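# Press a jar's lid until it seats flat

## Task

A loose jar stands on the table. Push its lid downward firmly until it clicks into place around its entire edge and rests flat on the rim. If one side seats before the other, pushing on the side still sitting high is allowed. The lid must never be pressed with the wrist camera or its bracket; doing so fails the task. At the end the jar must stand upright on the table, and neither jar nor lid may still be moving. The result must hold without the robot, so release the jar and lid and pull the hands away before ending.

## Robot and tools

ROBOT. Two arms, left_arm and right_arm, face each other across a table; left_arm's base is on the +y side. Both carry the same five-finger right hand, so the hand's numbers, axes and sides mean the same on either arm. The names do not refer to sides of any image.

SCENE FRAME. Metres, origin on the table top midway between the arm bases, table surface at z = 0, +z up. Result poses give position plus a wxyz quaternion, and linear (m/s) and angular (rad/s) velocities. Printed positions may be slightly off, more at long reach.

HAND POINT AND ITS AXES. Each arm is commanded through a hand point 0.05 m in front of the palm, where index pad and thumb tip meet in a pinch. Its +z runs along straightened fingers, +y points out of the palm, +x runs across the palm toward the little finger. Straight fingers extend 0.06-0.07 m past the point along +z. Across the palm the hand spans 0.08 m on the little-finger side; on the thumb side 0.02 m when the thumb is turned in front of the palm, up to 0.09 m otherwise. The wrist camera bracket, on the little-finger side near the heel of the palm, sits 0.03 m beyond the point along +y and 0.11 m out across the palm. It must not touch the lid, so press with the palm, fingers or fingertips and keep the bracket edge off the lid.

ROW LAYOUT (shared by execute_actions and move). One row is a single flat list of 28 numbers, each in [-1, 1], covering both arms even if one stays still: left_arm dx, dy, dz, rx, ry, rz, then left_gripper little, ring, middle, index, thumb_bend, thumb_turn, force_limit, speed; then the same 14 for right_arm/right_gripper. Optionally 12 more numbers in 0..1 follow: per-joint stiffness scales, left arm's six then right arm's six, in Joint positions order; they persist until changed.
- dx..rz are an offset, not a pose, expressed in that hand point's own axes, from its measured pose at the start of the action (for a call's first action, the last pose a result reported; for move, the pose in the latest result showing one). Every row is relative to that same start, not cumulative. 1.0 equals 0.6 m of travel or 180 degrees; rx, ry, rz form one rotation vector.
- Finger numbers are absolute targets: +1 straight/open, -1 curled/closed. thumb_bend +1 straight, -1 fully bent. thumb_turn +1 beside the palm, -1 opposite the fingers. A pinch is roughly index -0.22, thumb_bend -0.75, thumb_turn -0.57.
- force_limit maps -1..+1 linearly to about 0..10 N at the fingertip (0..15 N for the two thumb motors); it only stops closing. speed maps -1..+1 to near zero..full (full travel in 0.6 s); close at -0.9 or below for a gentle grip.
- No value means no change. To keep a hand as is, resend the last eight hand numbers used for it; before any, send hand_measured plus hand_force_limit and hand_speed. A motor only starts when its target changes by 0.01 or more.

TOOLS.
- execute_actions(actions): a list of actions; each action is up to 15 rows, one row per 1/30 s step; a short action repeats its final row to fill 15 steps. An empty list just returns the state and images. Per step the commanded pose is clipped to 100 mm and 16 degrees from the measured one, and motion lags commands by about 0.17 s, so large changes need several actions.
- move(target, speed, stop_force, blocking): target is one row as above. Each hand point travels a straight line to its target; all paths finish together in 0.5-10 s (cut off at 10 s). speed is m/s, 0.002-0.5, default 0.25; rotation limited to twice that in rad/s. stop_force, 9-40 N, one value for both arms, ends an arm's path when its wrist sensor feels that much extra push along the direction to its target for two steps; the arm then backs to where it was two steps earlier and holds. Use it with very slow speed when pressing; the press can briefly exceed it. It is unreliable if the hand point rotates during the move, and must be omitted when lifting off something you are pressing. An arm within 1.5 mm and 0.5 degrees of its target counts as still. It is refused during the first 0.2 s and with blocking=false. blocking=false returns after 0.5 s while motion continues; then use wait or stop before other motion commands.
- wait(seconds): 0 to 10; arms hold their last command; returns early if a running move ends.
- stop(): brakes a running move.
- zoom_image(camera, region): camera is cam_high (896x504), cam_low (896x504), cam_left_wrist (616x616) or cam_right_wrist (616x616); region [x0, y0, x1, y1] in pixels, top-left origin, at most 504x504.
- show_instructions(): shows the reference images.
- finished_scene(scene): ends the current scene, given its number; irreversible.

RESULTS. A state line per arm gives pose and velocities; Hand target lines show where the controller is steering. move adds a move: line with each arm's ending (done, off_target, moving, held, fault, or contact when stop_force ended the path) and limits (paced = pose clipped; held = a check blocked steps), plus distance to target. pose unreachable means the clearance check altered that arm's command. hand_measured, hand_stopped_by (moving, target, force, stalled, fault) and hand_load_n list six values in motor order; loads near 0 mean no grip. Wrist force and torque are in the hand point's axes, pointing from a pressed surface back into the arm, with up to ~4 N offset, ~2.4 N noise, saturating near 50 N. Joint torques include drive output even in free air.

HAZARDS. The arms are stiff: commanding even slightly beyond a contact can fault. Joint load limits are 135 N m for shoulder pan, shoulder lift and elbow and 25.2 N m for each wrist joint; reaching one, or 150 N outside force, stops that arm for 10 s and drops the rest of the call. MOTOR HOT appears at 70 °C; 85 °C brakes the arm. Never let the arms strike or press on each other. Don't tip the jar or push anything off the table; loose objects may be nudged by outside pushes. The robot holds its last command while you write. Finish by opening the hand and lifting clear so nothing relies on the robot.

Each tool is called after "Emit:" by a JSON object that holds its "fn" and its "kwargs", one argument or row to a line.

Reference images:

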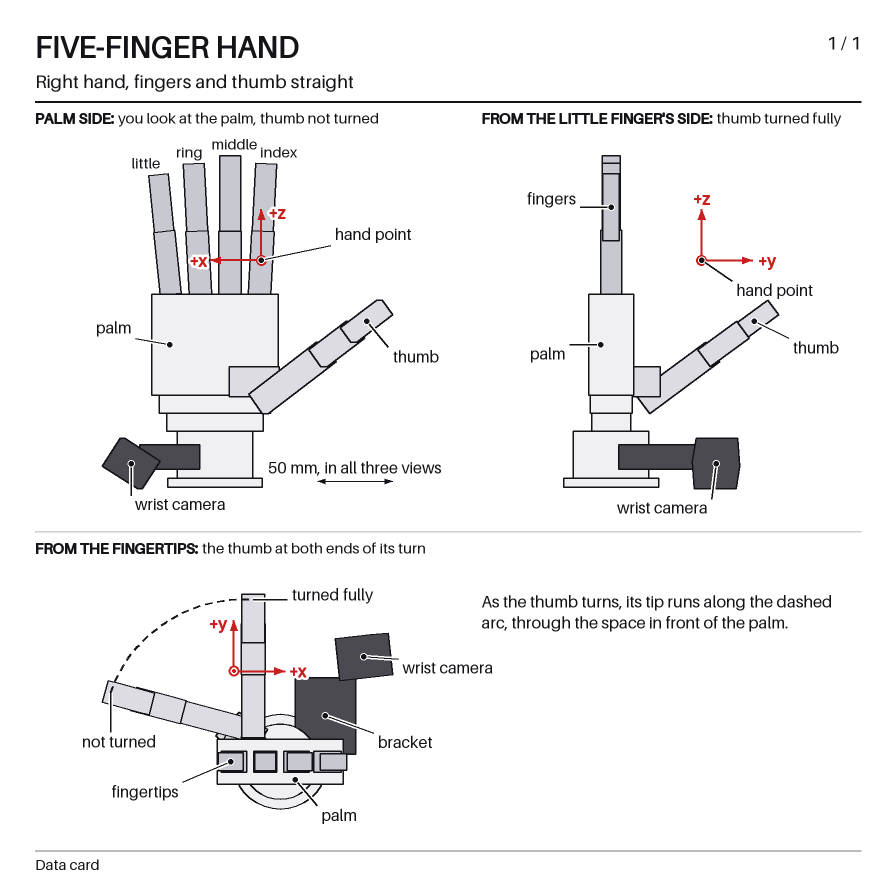

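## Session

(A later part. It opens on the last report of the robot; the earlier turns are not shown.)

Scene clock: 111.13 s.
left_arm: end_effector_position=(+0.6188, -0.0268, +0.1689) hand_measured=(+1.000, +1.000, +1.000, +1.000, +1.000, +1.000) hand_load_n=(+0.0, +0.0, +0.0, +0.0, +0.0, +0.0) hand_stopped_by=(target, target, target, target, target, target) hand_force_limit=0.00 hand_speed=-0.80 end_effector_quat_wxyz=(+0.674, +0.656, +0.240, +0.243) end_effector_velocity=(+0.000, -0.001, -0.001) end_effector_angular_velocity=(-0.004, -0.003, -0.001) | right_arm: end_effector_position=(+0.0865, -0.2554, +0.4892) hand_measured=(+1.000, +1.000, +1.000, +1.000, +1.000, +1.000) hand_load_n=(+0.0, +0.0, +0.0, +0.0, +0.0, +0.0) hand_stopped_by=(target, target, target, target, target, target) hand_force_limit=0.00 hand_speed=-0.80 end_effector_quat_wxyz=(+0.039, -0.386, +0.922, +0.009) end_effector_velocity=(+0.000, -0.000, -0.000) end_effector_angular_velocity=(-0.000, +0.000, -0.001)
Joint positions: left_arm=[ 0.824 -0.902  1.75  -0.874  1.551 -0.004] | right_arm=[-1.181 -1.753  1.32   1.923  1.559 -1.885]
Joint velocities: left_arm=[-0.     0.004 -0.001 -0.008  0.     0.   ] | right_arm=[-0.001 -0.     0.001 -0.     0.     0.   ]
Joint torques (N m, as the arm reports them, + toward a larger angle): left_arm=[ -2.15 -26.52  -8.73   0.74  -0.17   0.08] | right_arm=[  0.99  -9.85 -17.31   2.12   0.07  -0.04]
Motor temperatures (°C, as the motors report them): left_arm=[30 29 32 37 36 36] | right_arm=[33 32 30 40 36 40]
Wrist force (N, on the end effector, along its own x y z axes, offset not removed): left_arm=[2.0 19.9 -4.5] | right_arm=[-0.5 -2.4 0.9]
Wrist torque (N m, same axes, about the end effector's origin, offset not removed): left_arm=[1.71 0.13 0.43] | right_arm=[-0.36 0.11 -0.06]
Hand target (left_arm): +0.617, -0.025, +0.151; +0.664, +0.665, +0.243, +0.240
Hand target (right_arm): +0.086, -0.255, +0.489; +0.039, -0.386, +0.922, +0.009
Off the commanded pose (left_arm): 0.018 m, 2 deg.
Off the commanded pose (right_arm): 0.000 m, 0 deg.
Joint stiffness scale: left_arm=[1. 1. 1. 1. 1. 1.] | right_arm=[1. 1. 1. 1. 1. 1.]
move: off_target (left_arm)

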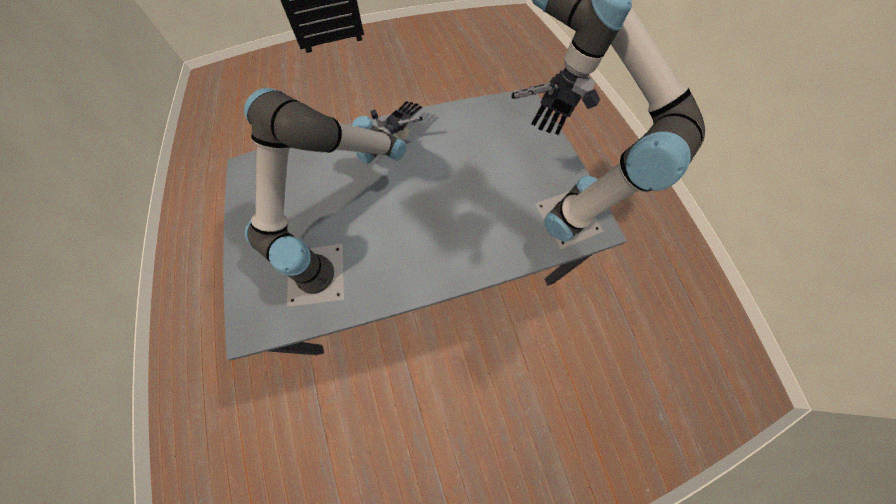

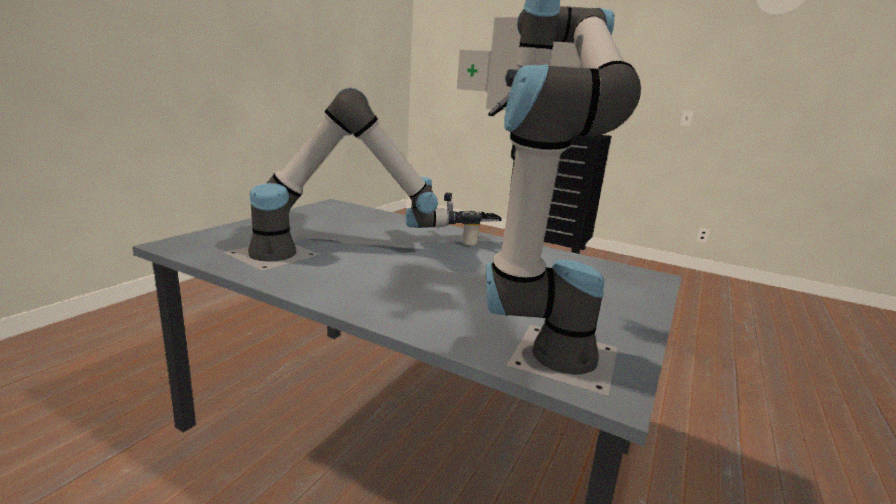

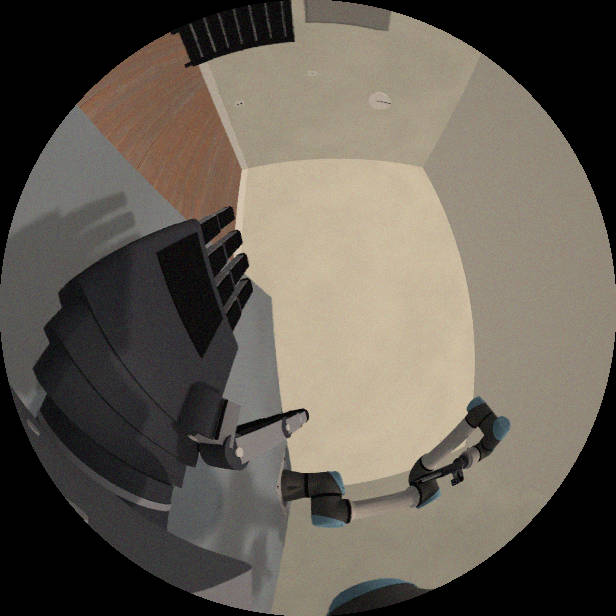

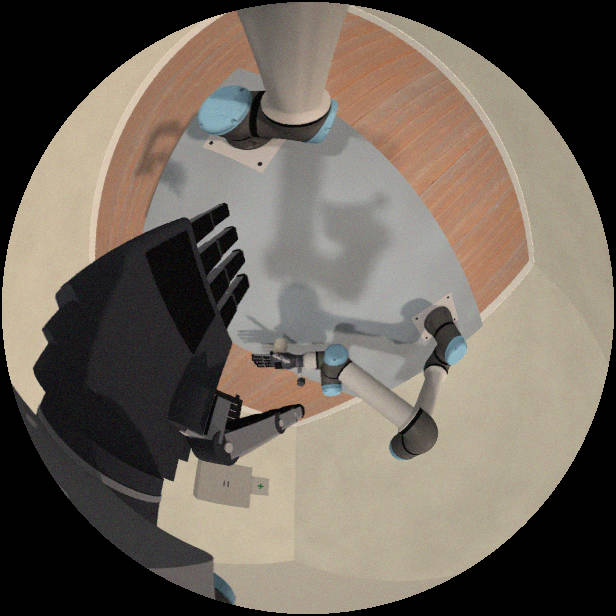

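Emit:
{"fn": "move", "kwargs": {
  "target": [0,-0.097,-0.013,0.036,0,0,1,1,1,1,1,1,0,-0.8, 0,0,0,0,0,0,1,1,1,1,1,1,0,-0.8],
  "speed": 0.05
}}

Emit:
{"fn": "zoom_image", "kwargs": {
  "camera": "cam_low",
  "region": [430, 185, 510, 255]
}}

Scene clock: 121.80 s.
left_arm: end_effector_position=(+0.6193, -0.0275, +0.1650) hand_measured=(+1.000, +1.000, +1.000, +1.000, +1.000, +1.000) hand_load_n=(+0.0, +0.0, +0.0, +0.0, +0.0, +0.0) hand_stopped_by=(target, target, target, target, target, target) hand_force_limit=0.00 hand_speed=-0.80 end_effector_quat_wxyz=(+0.667, +0.663, +0.242, +0.241) end_effector_velocity=(-0.001, -0.001, -0.000) end_effector_angular_velocity=(+0.004, +0.004, -0.002) | right_arm: end_effector_position=(+0.0865, -0.2554, +0.4892) hand_measured=(+1.000, +1.000, +1.000, +1.000, +1.000, +1.000) hand_load_n=(+0.0, +0.0, +0.0, +0.0, +0.0, +0.0) hand_stopped_by=(target, target, target, target, target, target) hand_force_limit=0.00 hand_speed=-0.80 end_effector_quat_wxyz=(+0.039, -0.386, +0.922, +0.009) end_effector_velocity=(-0.000, +0.000, +0.000) end_effector_angular_velocity=(+0.001, -0.002, +0.000)
Joint positions: left_arm=[ 0.824 -0.902  1.744 -0.847  1.551 -0.004] | right_arm=[-1.181 -1.753  1.32   1.923  1.559 -1.885]
Joint velocities: left_arm=[-0.001 -0.001 -0.002  0.009  0.    -0.   ] | right_arm=[ 0.    -0.001 -0.001 -0.001 -0.     0.   ]
Joint torques (N m, as the arm reports them, + toward a larger angle): left_arm=[-2.24 -3.75  0.84  8.8  -0.5  -1.01] | right_arm=[ -0.26  -9.88 -17.4    2.09  -0.05   0.1 ]
Motor temperatures (°C, as the motors report them): left_arm=[30 29 32 37 36 36] | right_arm=[33 32 30 40 36 40]
Wrist force (N, on the end effector, along its own x y z axes, offset not removed): left_arm=[-1.5 50.0 -9.4] | right_arm=[-2.5 -1.8 1.0]
Wrist torque (N m, same axes, about the end effector's origin, offset not removed): left_arm=[2.90 0.51 2.12] | right_arm=[-0.18 0.39 -0.16]
Hand target (left_arm): +0.613, -0.020, +0.112; +0.635, +0.692, +0.253, +0.229
Hand target (right_arm): +0.086, -0.255, +0.489; +0.039, -0.386, +0.922, +0.009
Off the commanded pose (left_arm): 0.055 m, 5 deg.
Off the commanded pose (right_arm): 0.000 m, 0 deg.
Joint stiffness scale: left_arm=[1. 1. 1. 1. 1. 1.] | right_arm=[1. 1. 1. 1. 1. 1.]
move: off_target (left_arm)

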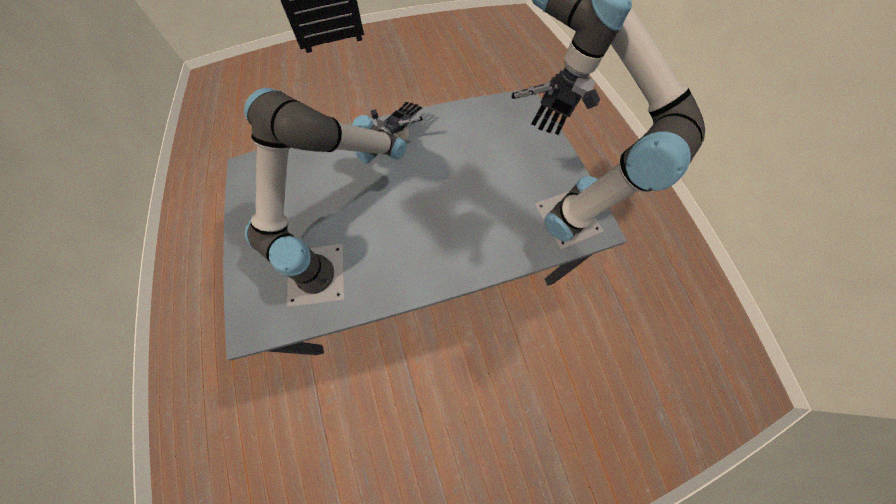

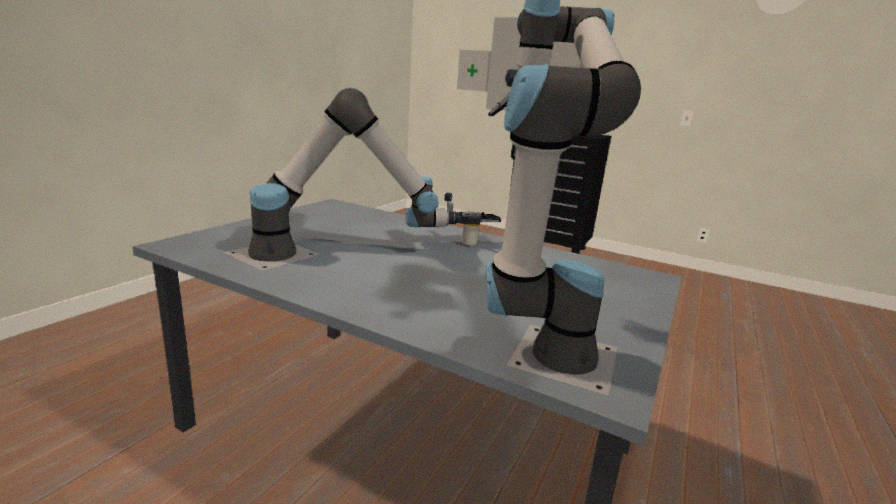

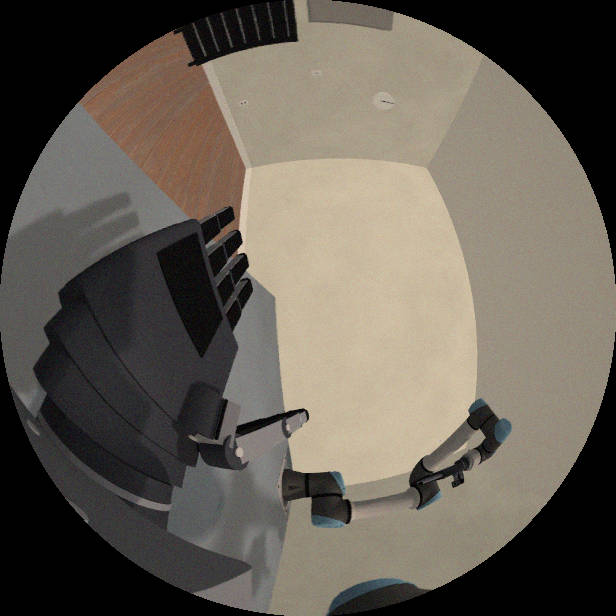

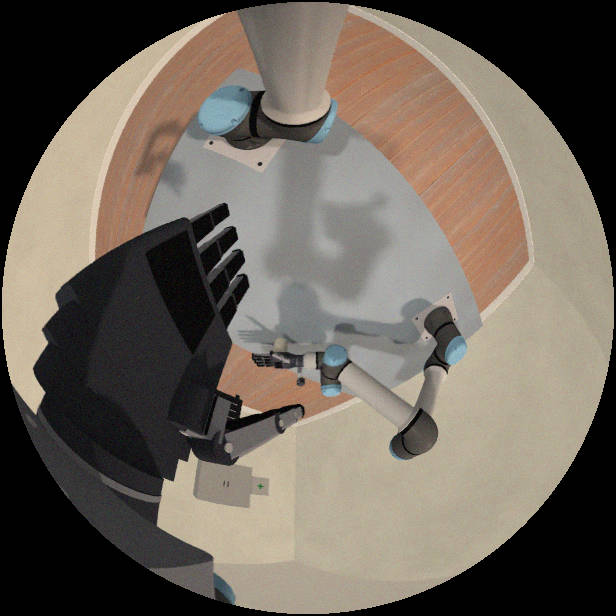

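Region (430, 185, 510, 255) of cam_low's 896x504 image, scaled by 6.300, with more detail than that image has; it fills the top 441 rows of this view, and the rest is white.

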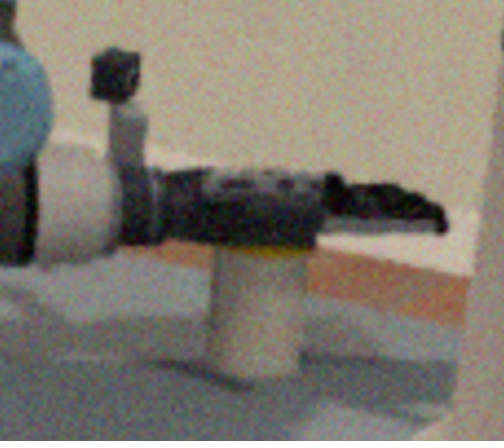

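Emit:
{"fn": "execute_actions", "kwargs": {
  "actions": [
    [[0,-0.093,-0.017,0.030,0,0,1,1,1,1,1,1,0,-0.8,0,0,0,0,0,0,1,1,1,1,1,1,0,-0.8],[0,-0.098,-0.018,0.031,0,0,1,1,1,1,1,1,0,-0.8,0,0,0,0,0,0,1,1,1,1,1,1,0,-0.8],[0,-0.103,-0.020,0.032,0,0,1,1,1,1,1,1,0,-0.8,0,0,0,0,0,0,1,1,1,1,1,1,0,-0.8],[0,-0.108,-0.021,0.034,0,0,1,1,1,1,1,1,0,-0.8,0,0,0,0,0,0,1,1,1,1,1,1,0,-0.8],[0,-0.113,-0.022,0.035,0,0,1,1,1,1,1,1,0,-0.8,0,0,0,0,0,0,1,1,1,1,1,1,0,-0.8],[0,-0.118,-0.023,0.036,0,0,1,1,1,1,1,1,0,-0.8,0,0,0,0,0,0,1,1,1,1,1,1,0,-0.8],[0,-0.123,-0.025,0.037,0,0,1,1,1,1,1,1,0,-0.8,0,0,0,0,0,0,1,1,1,1,1,1,0,-0.8],[0,-0.128,-0.026,0.038,0,0,1,1,1,1,1,1,0,-0.8,0,0,0,0,0,0,1,1,1,1,1,1,0,-0.8],[0,-0.132,-0.027,0.039,0,0,1,1,1,1,1,1,0,-0.8,0,0,0,0,0,0,1,1,1,1,1,1,0,-0.8],[0,-0.135,-0.028,0.040,0,0,1,1,1,1,1,1,0,-0.8,0,0,0,0,0,0,1,1,1,1,1,1,0,-0.8]]
  ]
}}

Emit:
{"fn": "wait", "kwargs": {
  "seconds": 0.4
}}

Emit:
{"fn": "zoom_image", "kwargs": {
  "camera": "cam_low",
  "region": [430, 185, 510, 255]
}}

Scene clock: 127.03 s.
left_arm: end_effector_position=(+0.6182, -0.0260, +0.1651) hand_measured=(+1.000, +1.000, +1.000, +1.000, +1.000, +1.000) hand_load_n=(+0.0, +0.0, +0.0, +0.0, +0.0, +0.0) hand_stopped_by=(target, target, target, target, target, target) hand_force_limit=0.00 hand_speed=-0.80 end_effector_quat_wxyz=(+0.670, +0.659, +0.241, +0.242) end_effector_velocity=(-0.002, +0.003, +0.001) end_effector_angular_velocity=(-0.013, -0.010, -0.000) | right_arm: end_effector_position=(+0.0865, -0.2554, +0.4892) hand_measured=(+1.000, +1.000, +1.000, +1.000, +1.000, +1.000) hand_load_n=(+0.0, +0.0, +0.0, +0.0, +0.0, +0.0) hand_stopped_by=(target, target, target, target, target, target) hand_force_limit=0.00 hand_speed=-0.80 end_effector_quat_wxyz=(+0.039, -0.386, +0.922, +0.009) end_effector_velocity=(+0.000, +0.000, +0.000) end_effector_angular_velocity=(+0.000, +0.000, -0.001)
Joint positions: left_arm=[ 0.824 -0.901  1.752 -0.865  1.551 -0.004] | right_arm=[-1.181 -1.753  1.32   1.923  1.559 -1.885]
Joint velocities: left_arm=[ 0.001 -0.001  0.013 -0.028  0.001 -0.001] | right_arm=[-0.     0.    -0.     0.    -0.     0.001]
Joint torques (N m, as the arm reports them, + toward a larger angle): left_arm=[-2.58 10.44 21.41 13.   -0.72 -0.9 ] | right_arm=[  0.29 -10.28 -16.93   2.17   0.06   0.19]
Motor temperatures (°C, as the motors report them): left_arm=[30 29 32 37 36 36] | right_arm=[33 32 30 40 36 40]
Wrist force (N, on the end effector, along its own x y z axes, offset not removed): left_arm=[2.5 50.0 5.7] | right_arm=[-1.7 -1.0 -0.5]
Wrist torque (N m, same axes, about the end effector's origin, offset not removed): left_arm=[0.46 -0.52 2.15] | right_arm=[0.02 0.29 -0.22]
Hand target (left_arm): +0.606, -0.012, +0.088; +0.624, +0.703, +0.257, +0.225
Hand target (right_arm): +0.086, -0.255, +0.489; +0.039, -0.386, +0.922, +0.009
Off the commanded pose (left_arm): 0.082 m, 8 deg.
Off the commanded pose (right_arm): 0.000 m, 0 deg.
Joint stiffness scale: left_arm=[1. 1. 1. 1. 1. 1.] | right_arm=[1. 1. 1. 1. 1. 1.]

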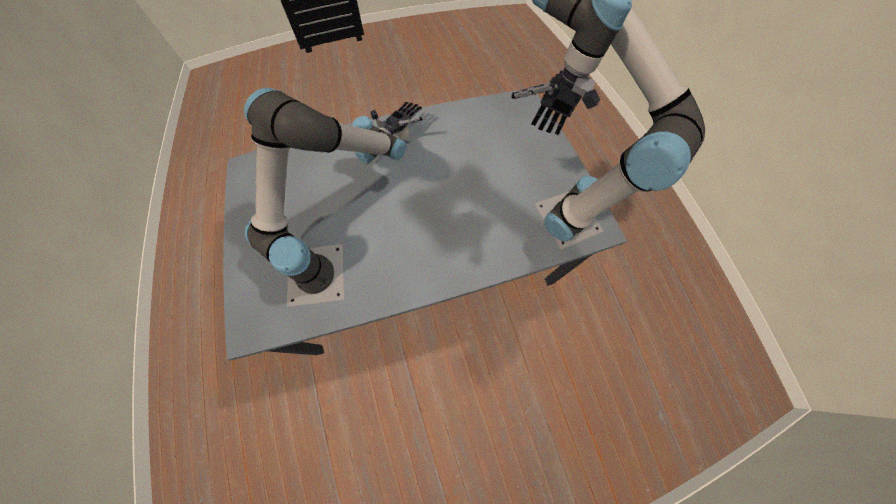

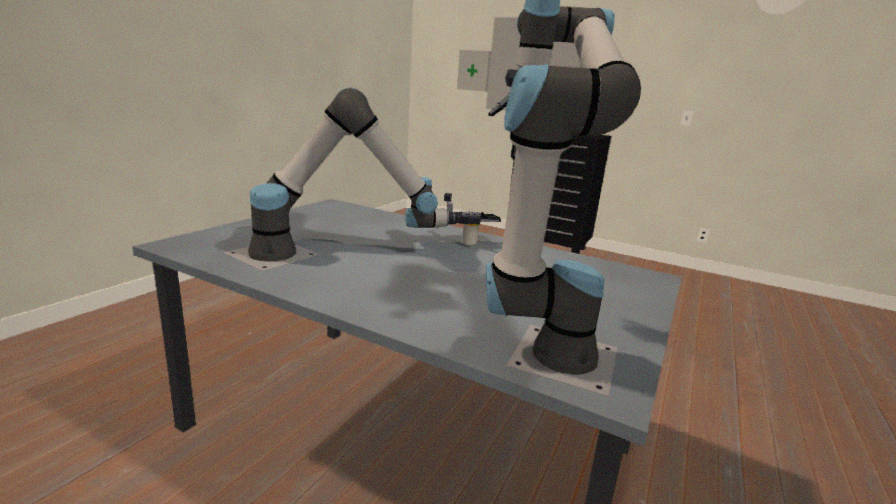

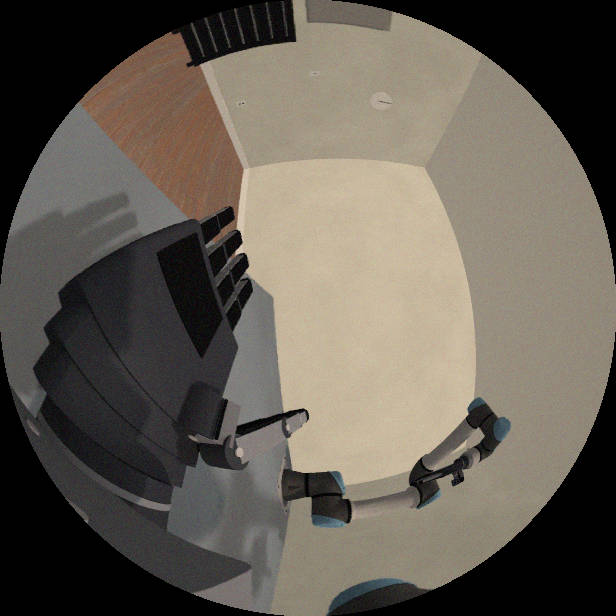

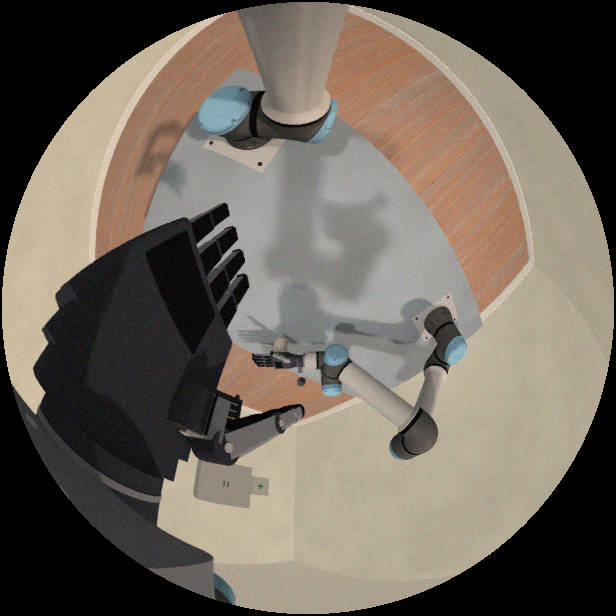

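Scene clock: 127.43 s.
left_arm: end_effector_position=(+0.6180, -0.0257, +0.1652) hand_measured=(+1.000, +1.000, +1.000, +1.000, +1.000, +1.000) hand_load_n=(+0.0, +0.0, +0.0, +0.0, +0.0, +0.0) hand_stopped_by=(target, target, target, target, target, target) hand_force_limit=0.00 hand_speed=-0.80 end_effector_quat_wxyz=(+0.670, +0.659, +0.241, +0.242) end_effector_velocity=(-0.000, -0.000, -0.000) end_effector_angular_velocity=(-0.000, -0.000, -0.001) | right_arm: end_effector_position=(+0.0865, -0.2554, +0.4892) hand_measured=(+1.000, +1.000, +1.000, +1.000, +1.000, +1.000) hand_load_n=(+0.0, +0.0, +0.0, +0.0, +0.0, +0.0) hand_stopped_by=(target, target, target, target, target, target) hand_force_limit=0.00 hand_speed=-0.80 end_effector_quat_wxyz=(+0.039, -0.386, +0.922, +0.009) end_effector_velocity=(+0.000, -0.000, +0.000) end_effector_angular_velocity=(-0.000, +0.001, -0.001)
Joint positions: left_arm=[ 0.824 -0.901  1.753 -0.868  1.551 -0.004] | right_arm=[-1.181 -1.753  1.32   1.923  1.559 -1.885]
Joint velocities: left_arm=[-0.001  0.    -0.    -0.001  0.     0.   ] | right_arm=[-0.     0.    -0.001  0.001  0.     0.001]
Joint torques (N m, as the arm reports them, + toward a larger angle): left_arm=[-2.89 10.92 20.62 13.26 -0.53 -1.03] | right_arm=[  0.75 -10.03 -17.52   2.07   0.02   0.19]
Motor temperatures (°C, as the motors report them): left_arm=[30 29 32 37 36 36] | right_arm=[33 32 30 40 36 40]
Wrist force (N, on the end effector, along its own x y z axes, offset not removed): left_arm=[2.5 50.0 12.3] | right_arm=[-0.2 -1.0 2.7]
Wrist torque (N m, same axes, about the end effector's origin, offset not removed): left_arm=[0.08 -0.62 2.21] | right_arm=[-0.23 -0.03 -0.03]
Hand target (left_arm): +0.606, -0.012, +0.088; +0.624, +0.703, +0.257, +0.225
Hand target (right_arm): +0.086, -0.255, +0.489; +0.039, -0.386, +0.922, +0.009
Off the commanded pose (left_arm): 0.083 m, 8 deg.
Off the commanded pose (right_arm): 0.000 m, 0 deg.
Joint stiffness scale: left_arm=[1. 1. 1. 1. 1. 1.] | right_arm=[1. 1. 1. 1. 1. 1.]
wait: 0.40 s; at rest by 0.17 s

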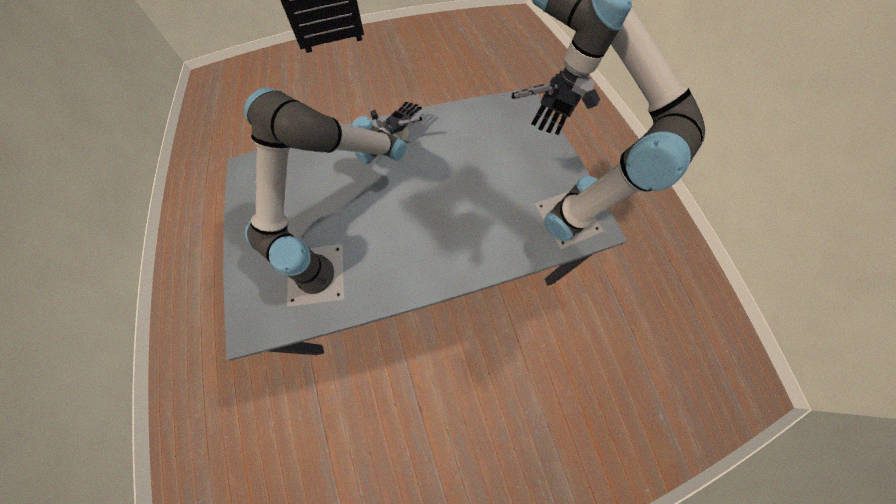

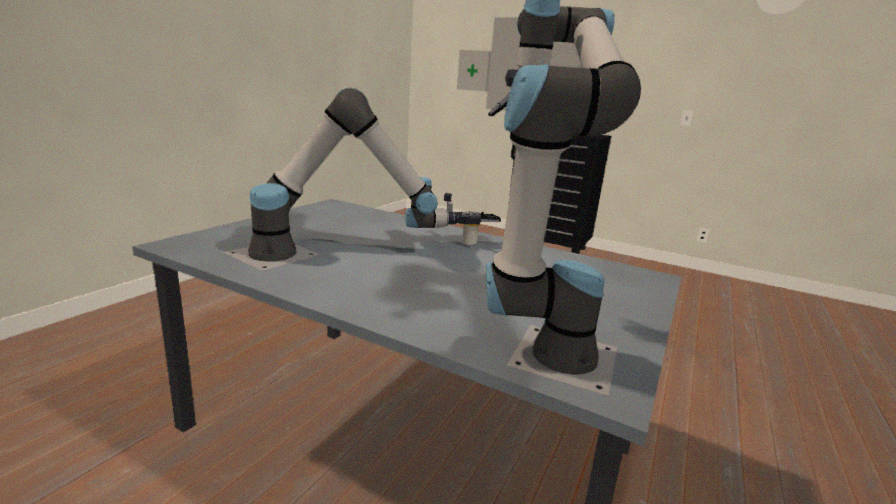

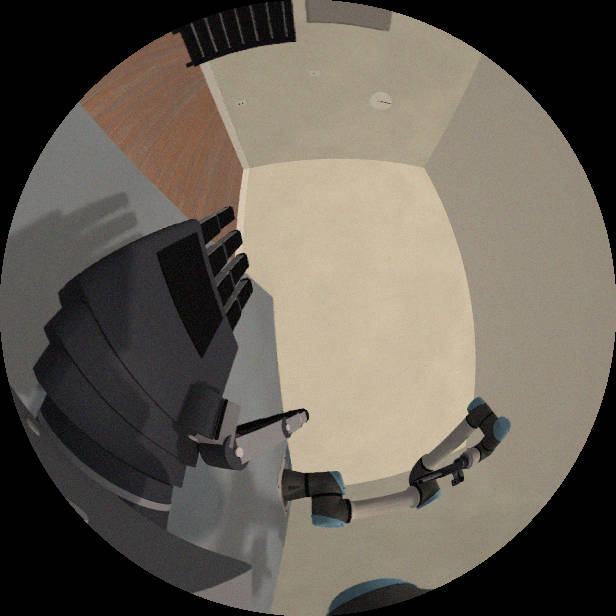

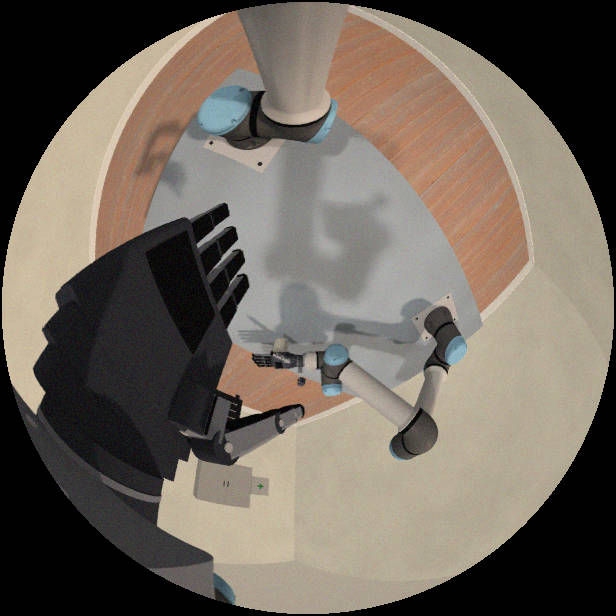

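Region (430, 185, 510, 255) of cam_low's 896x504 image, scaled by 6.300, with more detail than that image has; it fills the top 441 rows of this view, and the rest is white.

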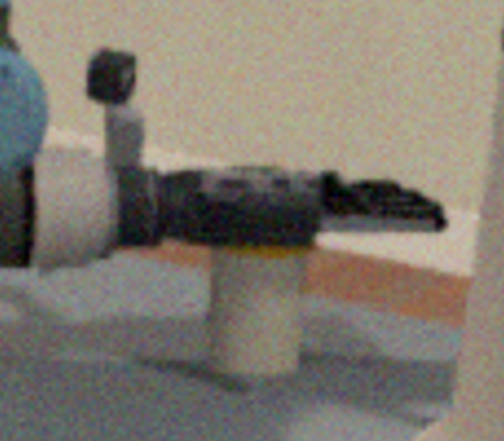

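Emit:
{"fn": "move", "kwargs": {
  "target": [0,0.12,0,0.005,0,0,1,1,1,1,1,1,0,-0.8, 0,0,0,0,0,0,1,1,1,1,1,1,0,-0.8],
  "speed": 0.12
}}

Emit:
{"fn": "zoom_image", "kwargs": {
  "camera": "cam_low",
  "region": [430, 195, 520, 265]
}}

Emit:
{"fn": "zoom_image", "kwargs": {
  "camera": "cam_right_wrist",
  "region": [240, 315, 320, 395]
}}

Scene clock: 131.73 s.
left_arm: end_effector_position=(+0.6170, -0.0245, +0.2365) hand_measured=(+1.000, +1.000, +1.000, +1.000, +1.000, +1.000) hand_load_n=(+0.0, +0.0, +0.0, +0.0, +0.0, +0.0) hand_stopped_by=(target, target, target, target, target, target) hand_force_limit=0.00 hand_speed=-0.80 end_effector_quat_wxyz=(+0.665, +0.664, +0.243, +0.240) end_effector_velocity=(-0.001, +0.000, -0.006) end_effector_angular_velocity=(+0.019, +0.015, -0.001) | right_arm: end_effector_position=(+0.0865, -0.2554, +0.4892) hand_measured=(+1.000, +1.000, +1.000, +1.000, +1.000, +1.000) hand_load_n=(+0.0, +0.0, +0.0, +0.0, +0.0, +0.0) hand_stopped_by=(target, target, target, target, target, target) hand_force_limit=0.00 hand_speed=-0.80 end_effector_quat_wxyz=(+0.039, -0.386, +0.922, +0.009) end_effector_velocity=(-0.001, +0.000, -0.000) end_effector_angular_velocity=(+0.000, -0.000, +0.001)
Joint positions: left_arm=[ 0.824 -1.028  1.722 -0.695  1.551 -0.004] | right_arm=[-1.181 -1.753  1.32   1.923  1.559 -1.885]
Joint velocities: left_arm=[-0.001  0.     0.     0.024  0.    -0.   ] | right_arm=[ 0.001 -0.001  0.001 -0.    -0.    -0.   ]
Joint torques (N m, as the arm reports them, + toward a larger angle): left_arm=[ -1.13 -37.39 -18.66  -1.38   0.02  -0.12] | right_arm=[  0.82  -9.64 -16.96   2.17   0.17   0.03]
Motor temperatures (°C, as the motors report them): left_arm=[30 29 32 37 36 36] | right_arm=[33 32 30 40 36 40]
Wrist force (N, on the end effector, along its own x y z axes, offset not removed): left_arm=[0.1 0.1 1.4] | right_arm=[0.9 -1.5 2.8]
Wrist torque (N m, same axes, about the end effector's origin, offset not removed): left_arm=[0.02 0.08 -0.27] | right_arm=[-0.33 0.03 0.02]
Hand target (left_arm): +0.617, -0.025, +0.237; +0.665, +0.664, +0.243, +0.240
Hand target (right_arm): +0.086, -0.255, +0.489; +0.039, -0.386, +0.922, +0.009
Off the commanded pose (left_arm): 0.001 m, 0 deg.
Off the commanded pose (right_arm): 0.000 m, 0 deg.
Joint stiffness scale: left_arm=[1. 1. 1. 1. 1. 1.] | right_arm=[1. 1. 1. 1. 1. 1.]
move: done

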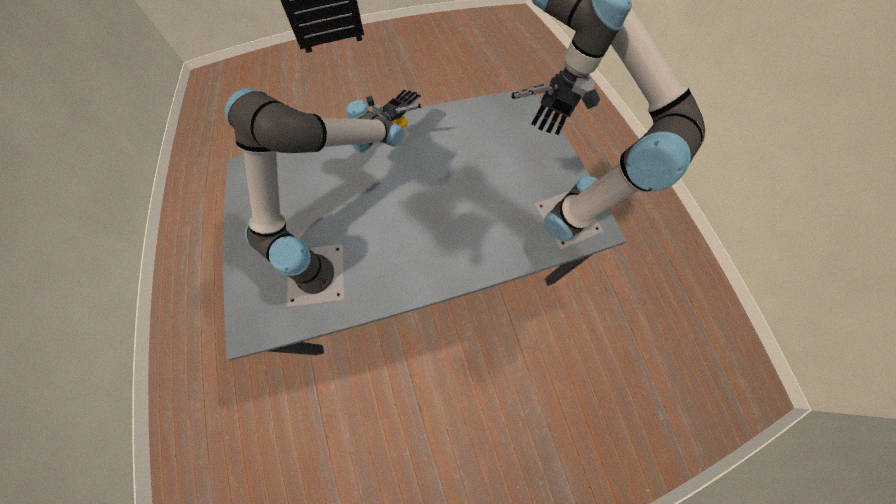

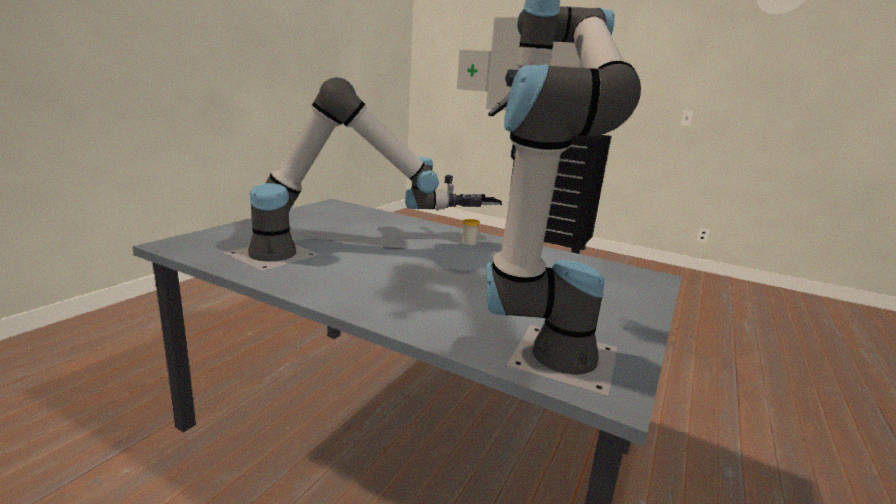

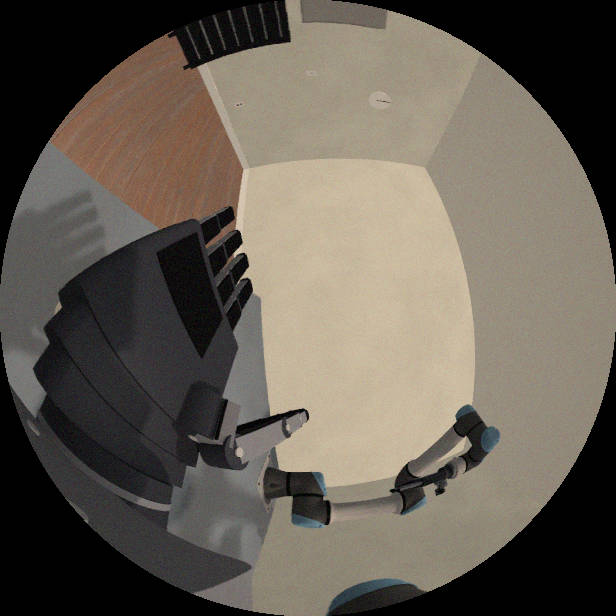

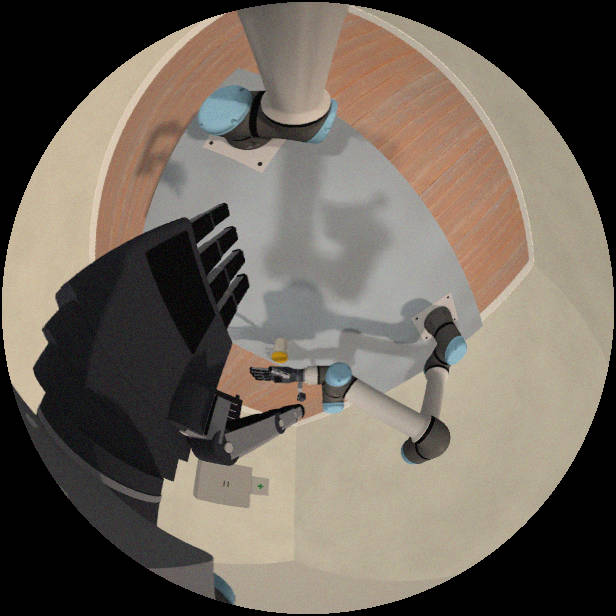

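Region (430, 195, 520, 265) of cam_low's 896x504 image, scaled by 5.600, with more detail than that image has.

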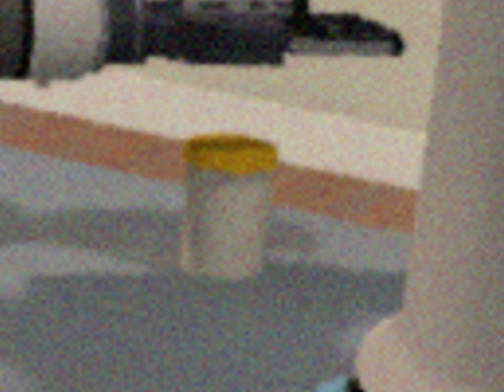

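Region (240, 315, 320, 395) of cam_right_wrist's 616x616 image, scaled by 6.300, with more detail than that image has.

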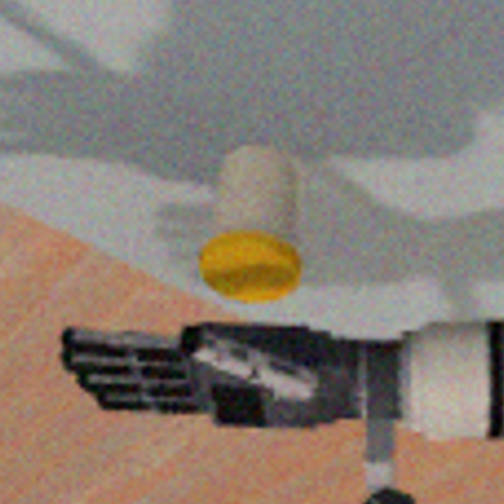

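Emit:
{"fn": "zoom_image", "kwargs": {
  "camera": "cam_low",
  "region": [455, 210, 490, 250]
}}

Emit:
{"fn": "zoom_image", "kwargs": {
  "camera": "cam_right_wrist",
  "region": [262, 332, 298, 368]
}}

Region (455, 210, 490, 250) of cam_low's 896x504 image, scaled by 12.600, with more detail than that image has; it fills the left 441 columns of this view, and the rest is white.

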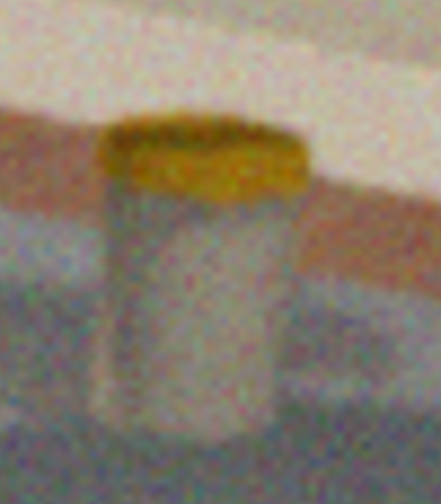

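Region (262, 332, 298, 368) of cam_right_wrist's 616x616 image, scaled by 14.000, with more detail than that image has.

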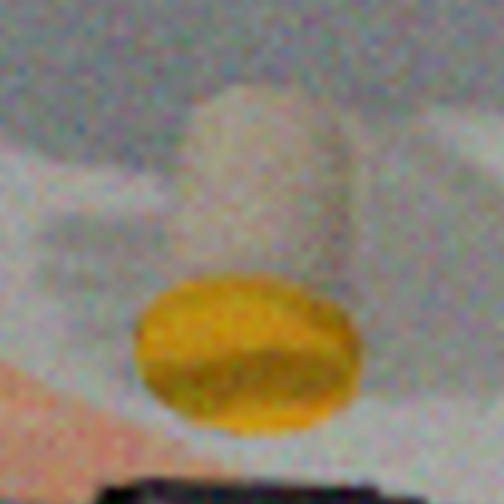

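Emit:
{"fn": "move", "kwargs": {
  "target": [-0.15,0.1,-0.15,0,0,0,1,1,1,1,1,1,0,-0.8, 0,0,0,0,0,0,1,1,1,1,1,1,0,-0.8],
  "speed": 0.25
}}

Emit:
{"fn": "zoom_image", "kwargs": {
  "camera": "cam_left_wrist",
  "region": [20, 140, 180, 300]
}}

Emit:
{"fn": "zoom_image", "kwargs": {
  "camera": "cam_low",
  "region": [430, 195, 520, 265]
}}

Scene clock: 142.67 s.
left_arm: end_effector_position=(+0.4914, -0.0135, +0.2969) hand_measured=(+1.000, +1.000, +1.000, +1.000, +1.000, +1.000) hand_load_n=(+0.0, +0.0, +0.0, +0.0, +0.0, +0.0) hand_stopped_by=(target, target, target, target, target, target) hand_force_limit=0.00 hand_speed=-0.80 end_effector_quat_wxyz=(+0.666, +0.663, +0.243, +0.240) end_effector_velocity=(+0.000, +0.001, +0.001) end_effector_angular_velocity=(+0.001, +0.001, +0.008) | right_arm: end_effector_position=(+0.0865, -0.2554, +0.4892) hand_measured=(+1.000, +1.000, +1.000, +1.000, +1.000, +1.000) hand_load_n=(+0.0, +0.0, +0.0, +0.0, +0.0, +0.0) hand_stopped_by=(target, target, target, target, target, target) hand_force_limit=0.00 hand_speed=-0.80 end_effector_quat_wxyz=(+0.039, -0.386, +0.922, +0.009) end_effector_velocity=(-0.000, -0.000, +0.000) end_effector_angular_velocity=(+0.001, -0.001, -0.000)
Joint positions: left_arm=[ 0.611 -1.324  1.979 -0.657  1.337 -0.004] | right_arm=[-1.181 -1.753  1.32   1.923  1.559 -1.885]
Joint velocities: left_arm=[-0.004 -0.004  0.002  0.003 -0.012 -0.   ] | right_arm=[-0.    -0.001 -0.001  0.     0.     0.   ]
Joint torques (N m, as the arm reports them, + toward a larger angle): left_arm=[ -0.5  -26.17 -12.21  -1.18  -0.78   0.08] | right_arm=[  0.36  -9.94 -17.1    2.07   0.14   0.01]
Motor temperatures (°C, as the motors report them): left_arm=[30 29 32 37 36 36] | right_arm=[33 32 30 40 36 40]
Wrist force (N, on the end effector, along its own x y z axes, offset not removed): left_arm=[-3.6 1.4 -3.0] | right_arm=[1.1 0.6 2.5]
Wrist torque (N m, same axes, about the end effector's origin, offset not removed): left_arm=[0.31 0.99 -0.51] | right_arm=[-0.07 -0.26 0.05]
Hand target (left_arm): +0.490, -0.013, +0.297; +0.665, +0.664, +0.243, +0.240
Hand target (right_arm): +0.086, -0.255, +0.489; +0.039, -0.386, +0.922, +0.009
Off the commanded pose (left_arm): 0.001 m, 0 deg.
Off the commanded pose (right_arm): 0.000 m, 0 deg.
Joint stiffness scale: left_arm=[1. 1. 1. 1. 1. 1.] | right_arm=[1. 1. 1. 1. 1. 1.]
move: done

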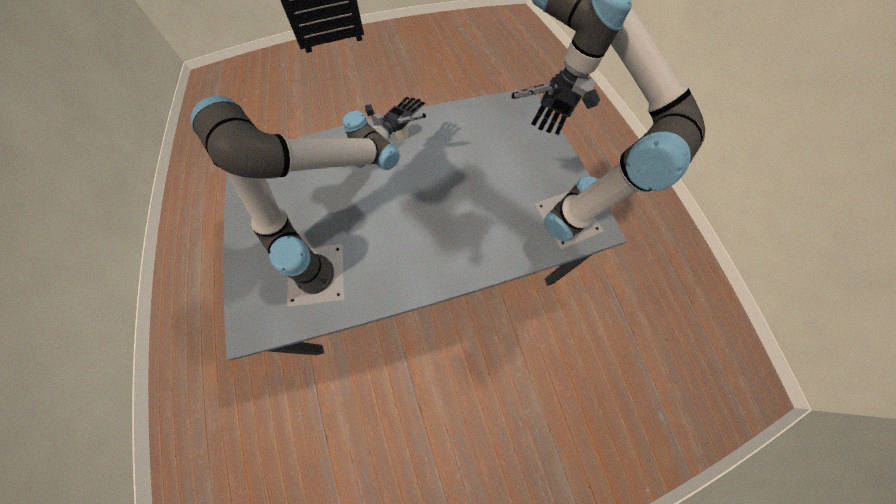

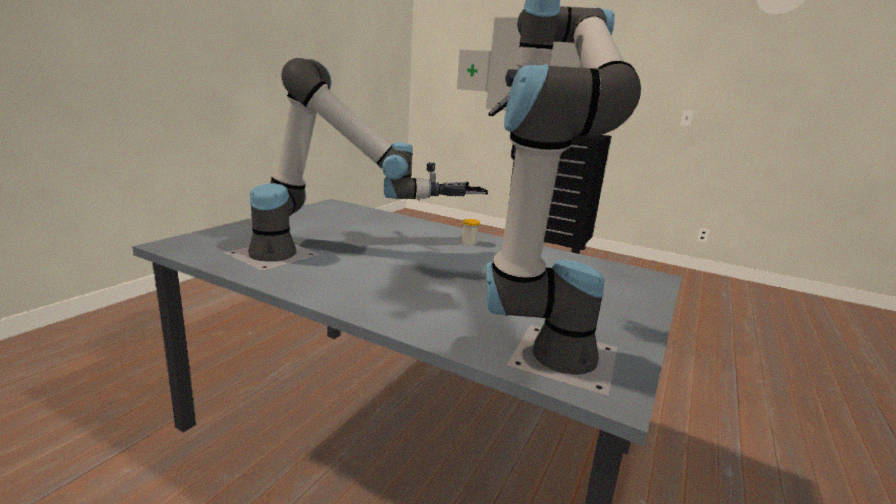

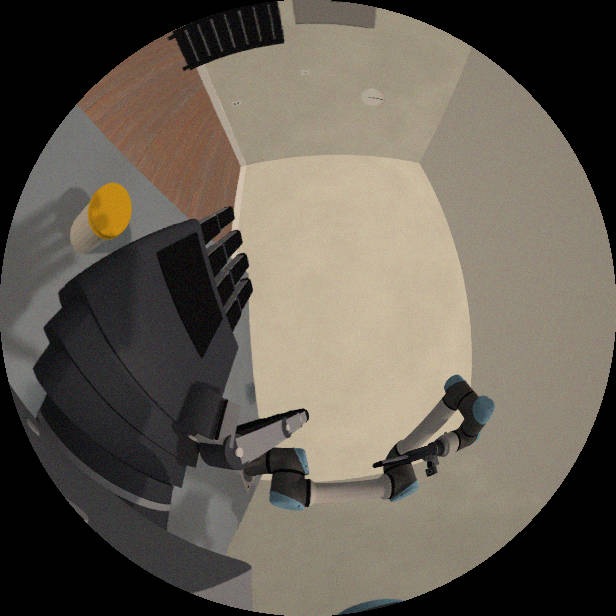

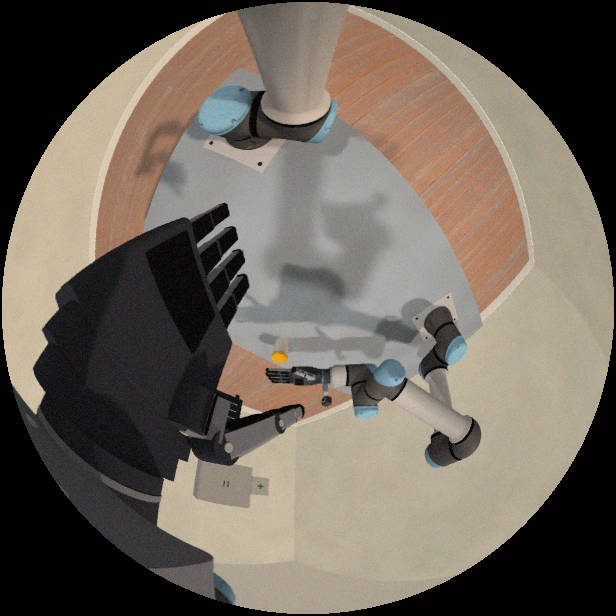

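Region (20, 140, 180, 300) of cam_left_wrist's 616x616 image, scaled by 3.150, with more detail than that image has.

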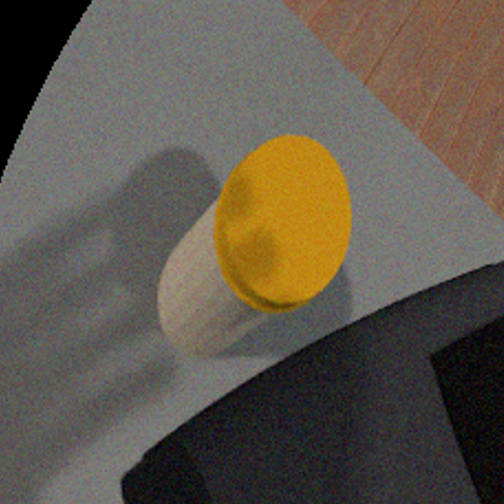

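Region (430, 195, 520, 265) of cam_low's 896x504 image, scaled by 5.600, with more detail than that image has.

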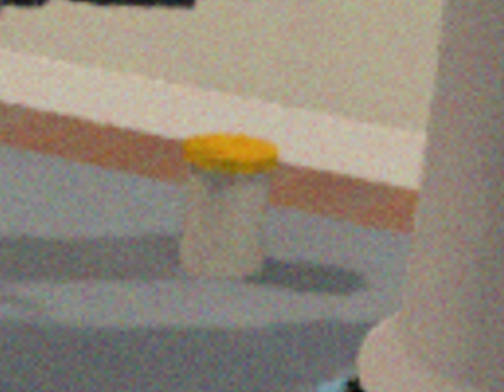

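Emit:
{"fn": "finished_scene", "kwargs": {
  "scene": 1
}}

The scene is finished: the task was done.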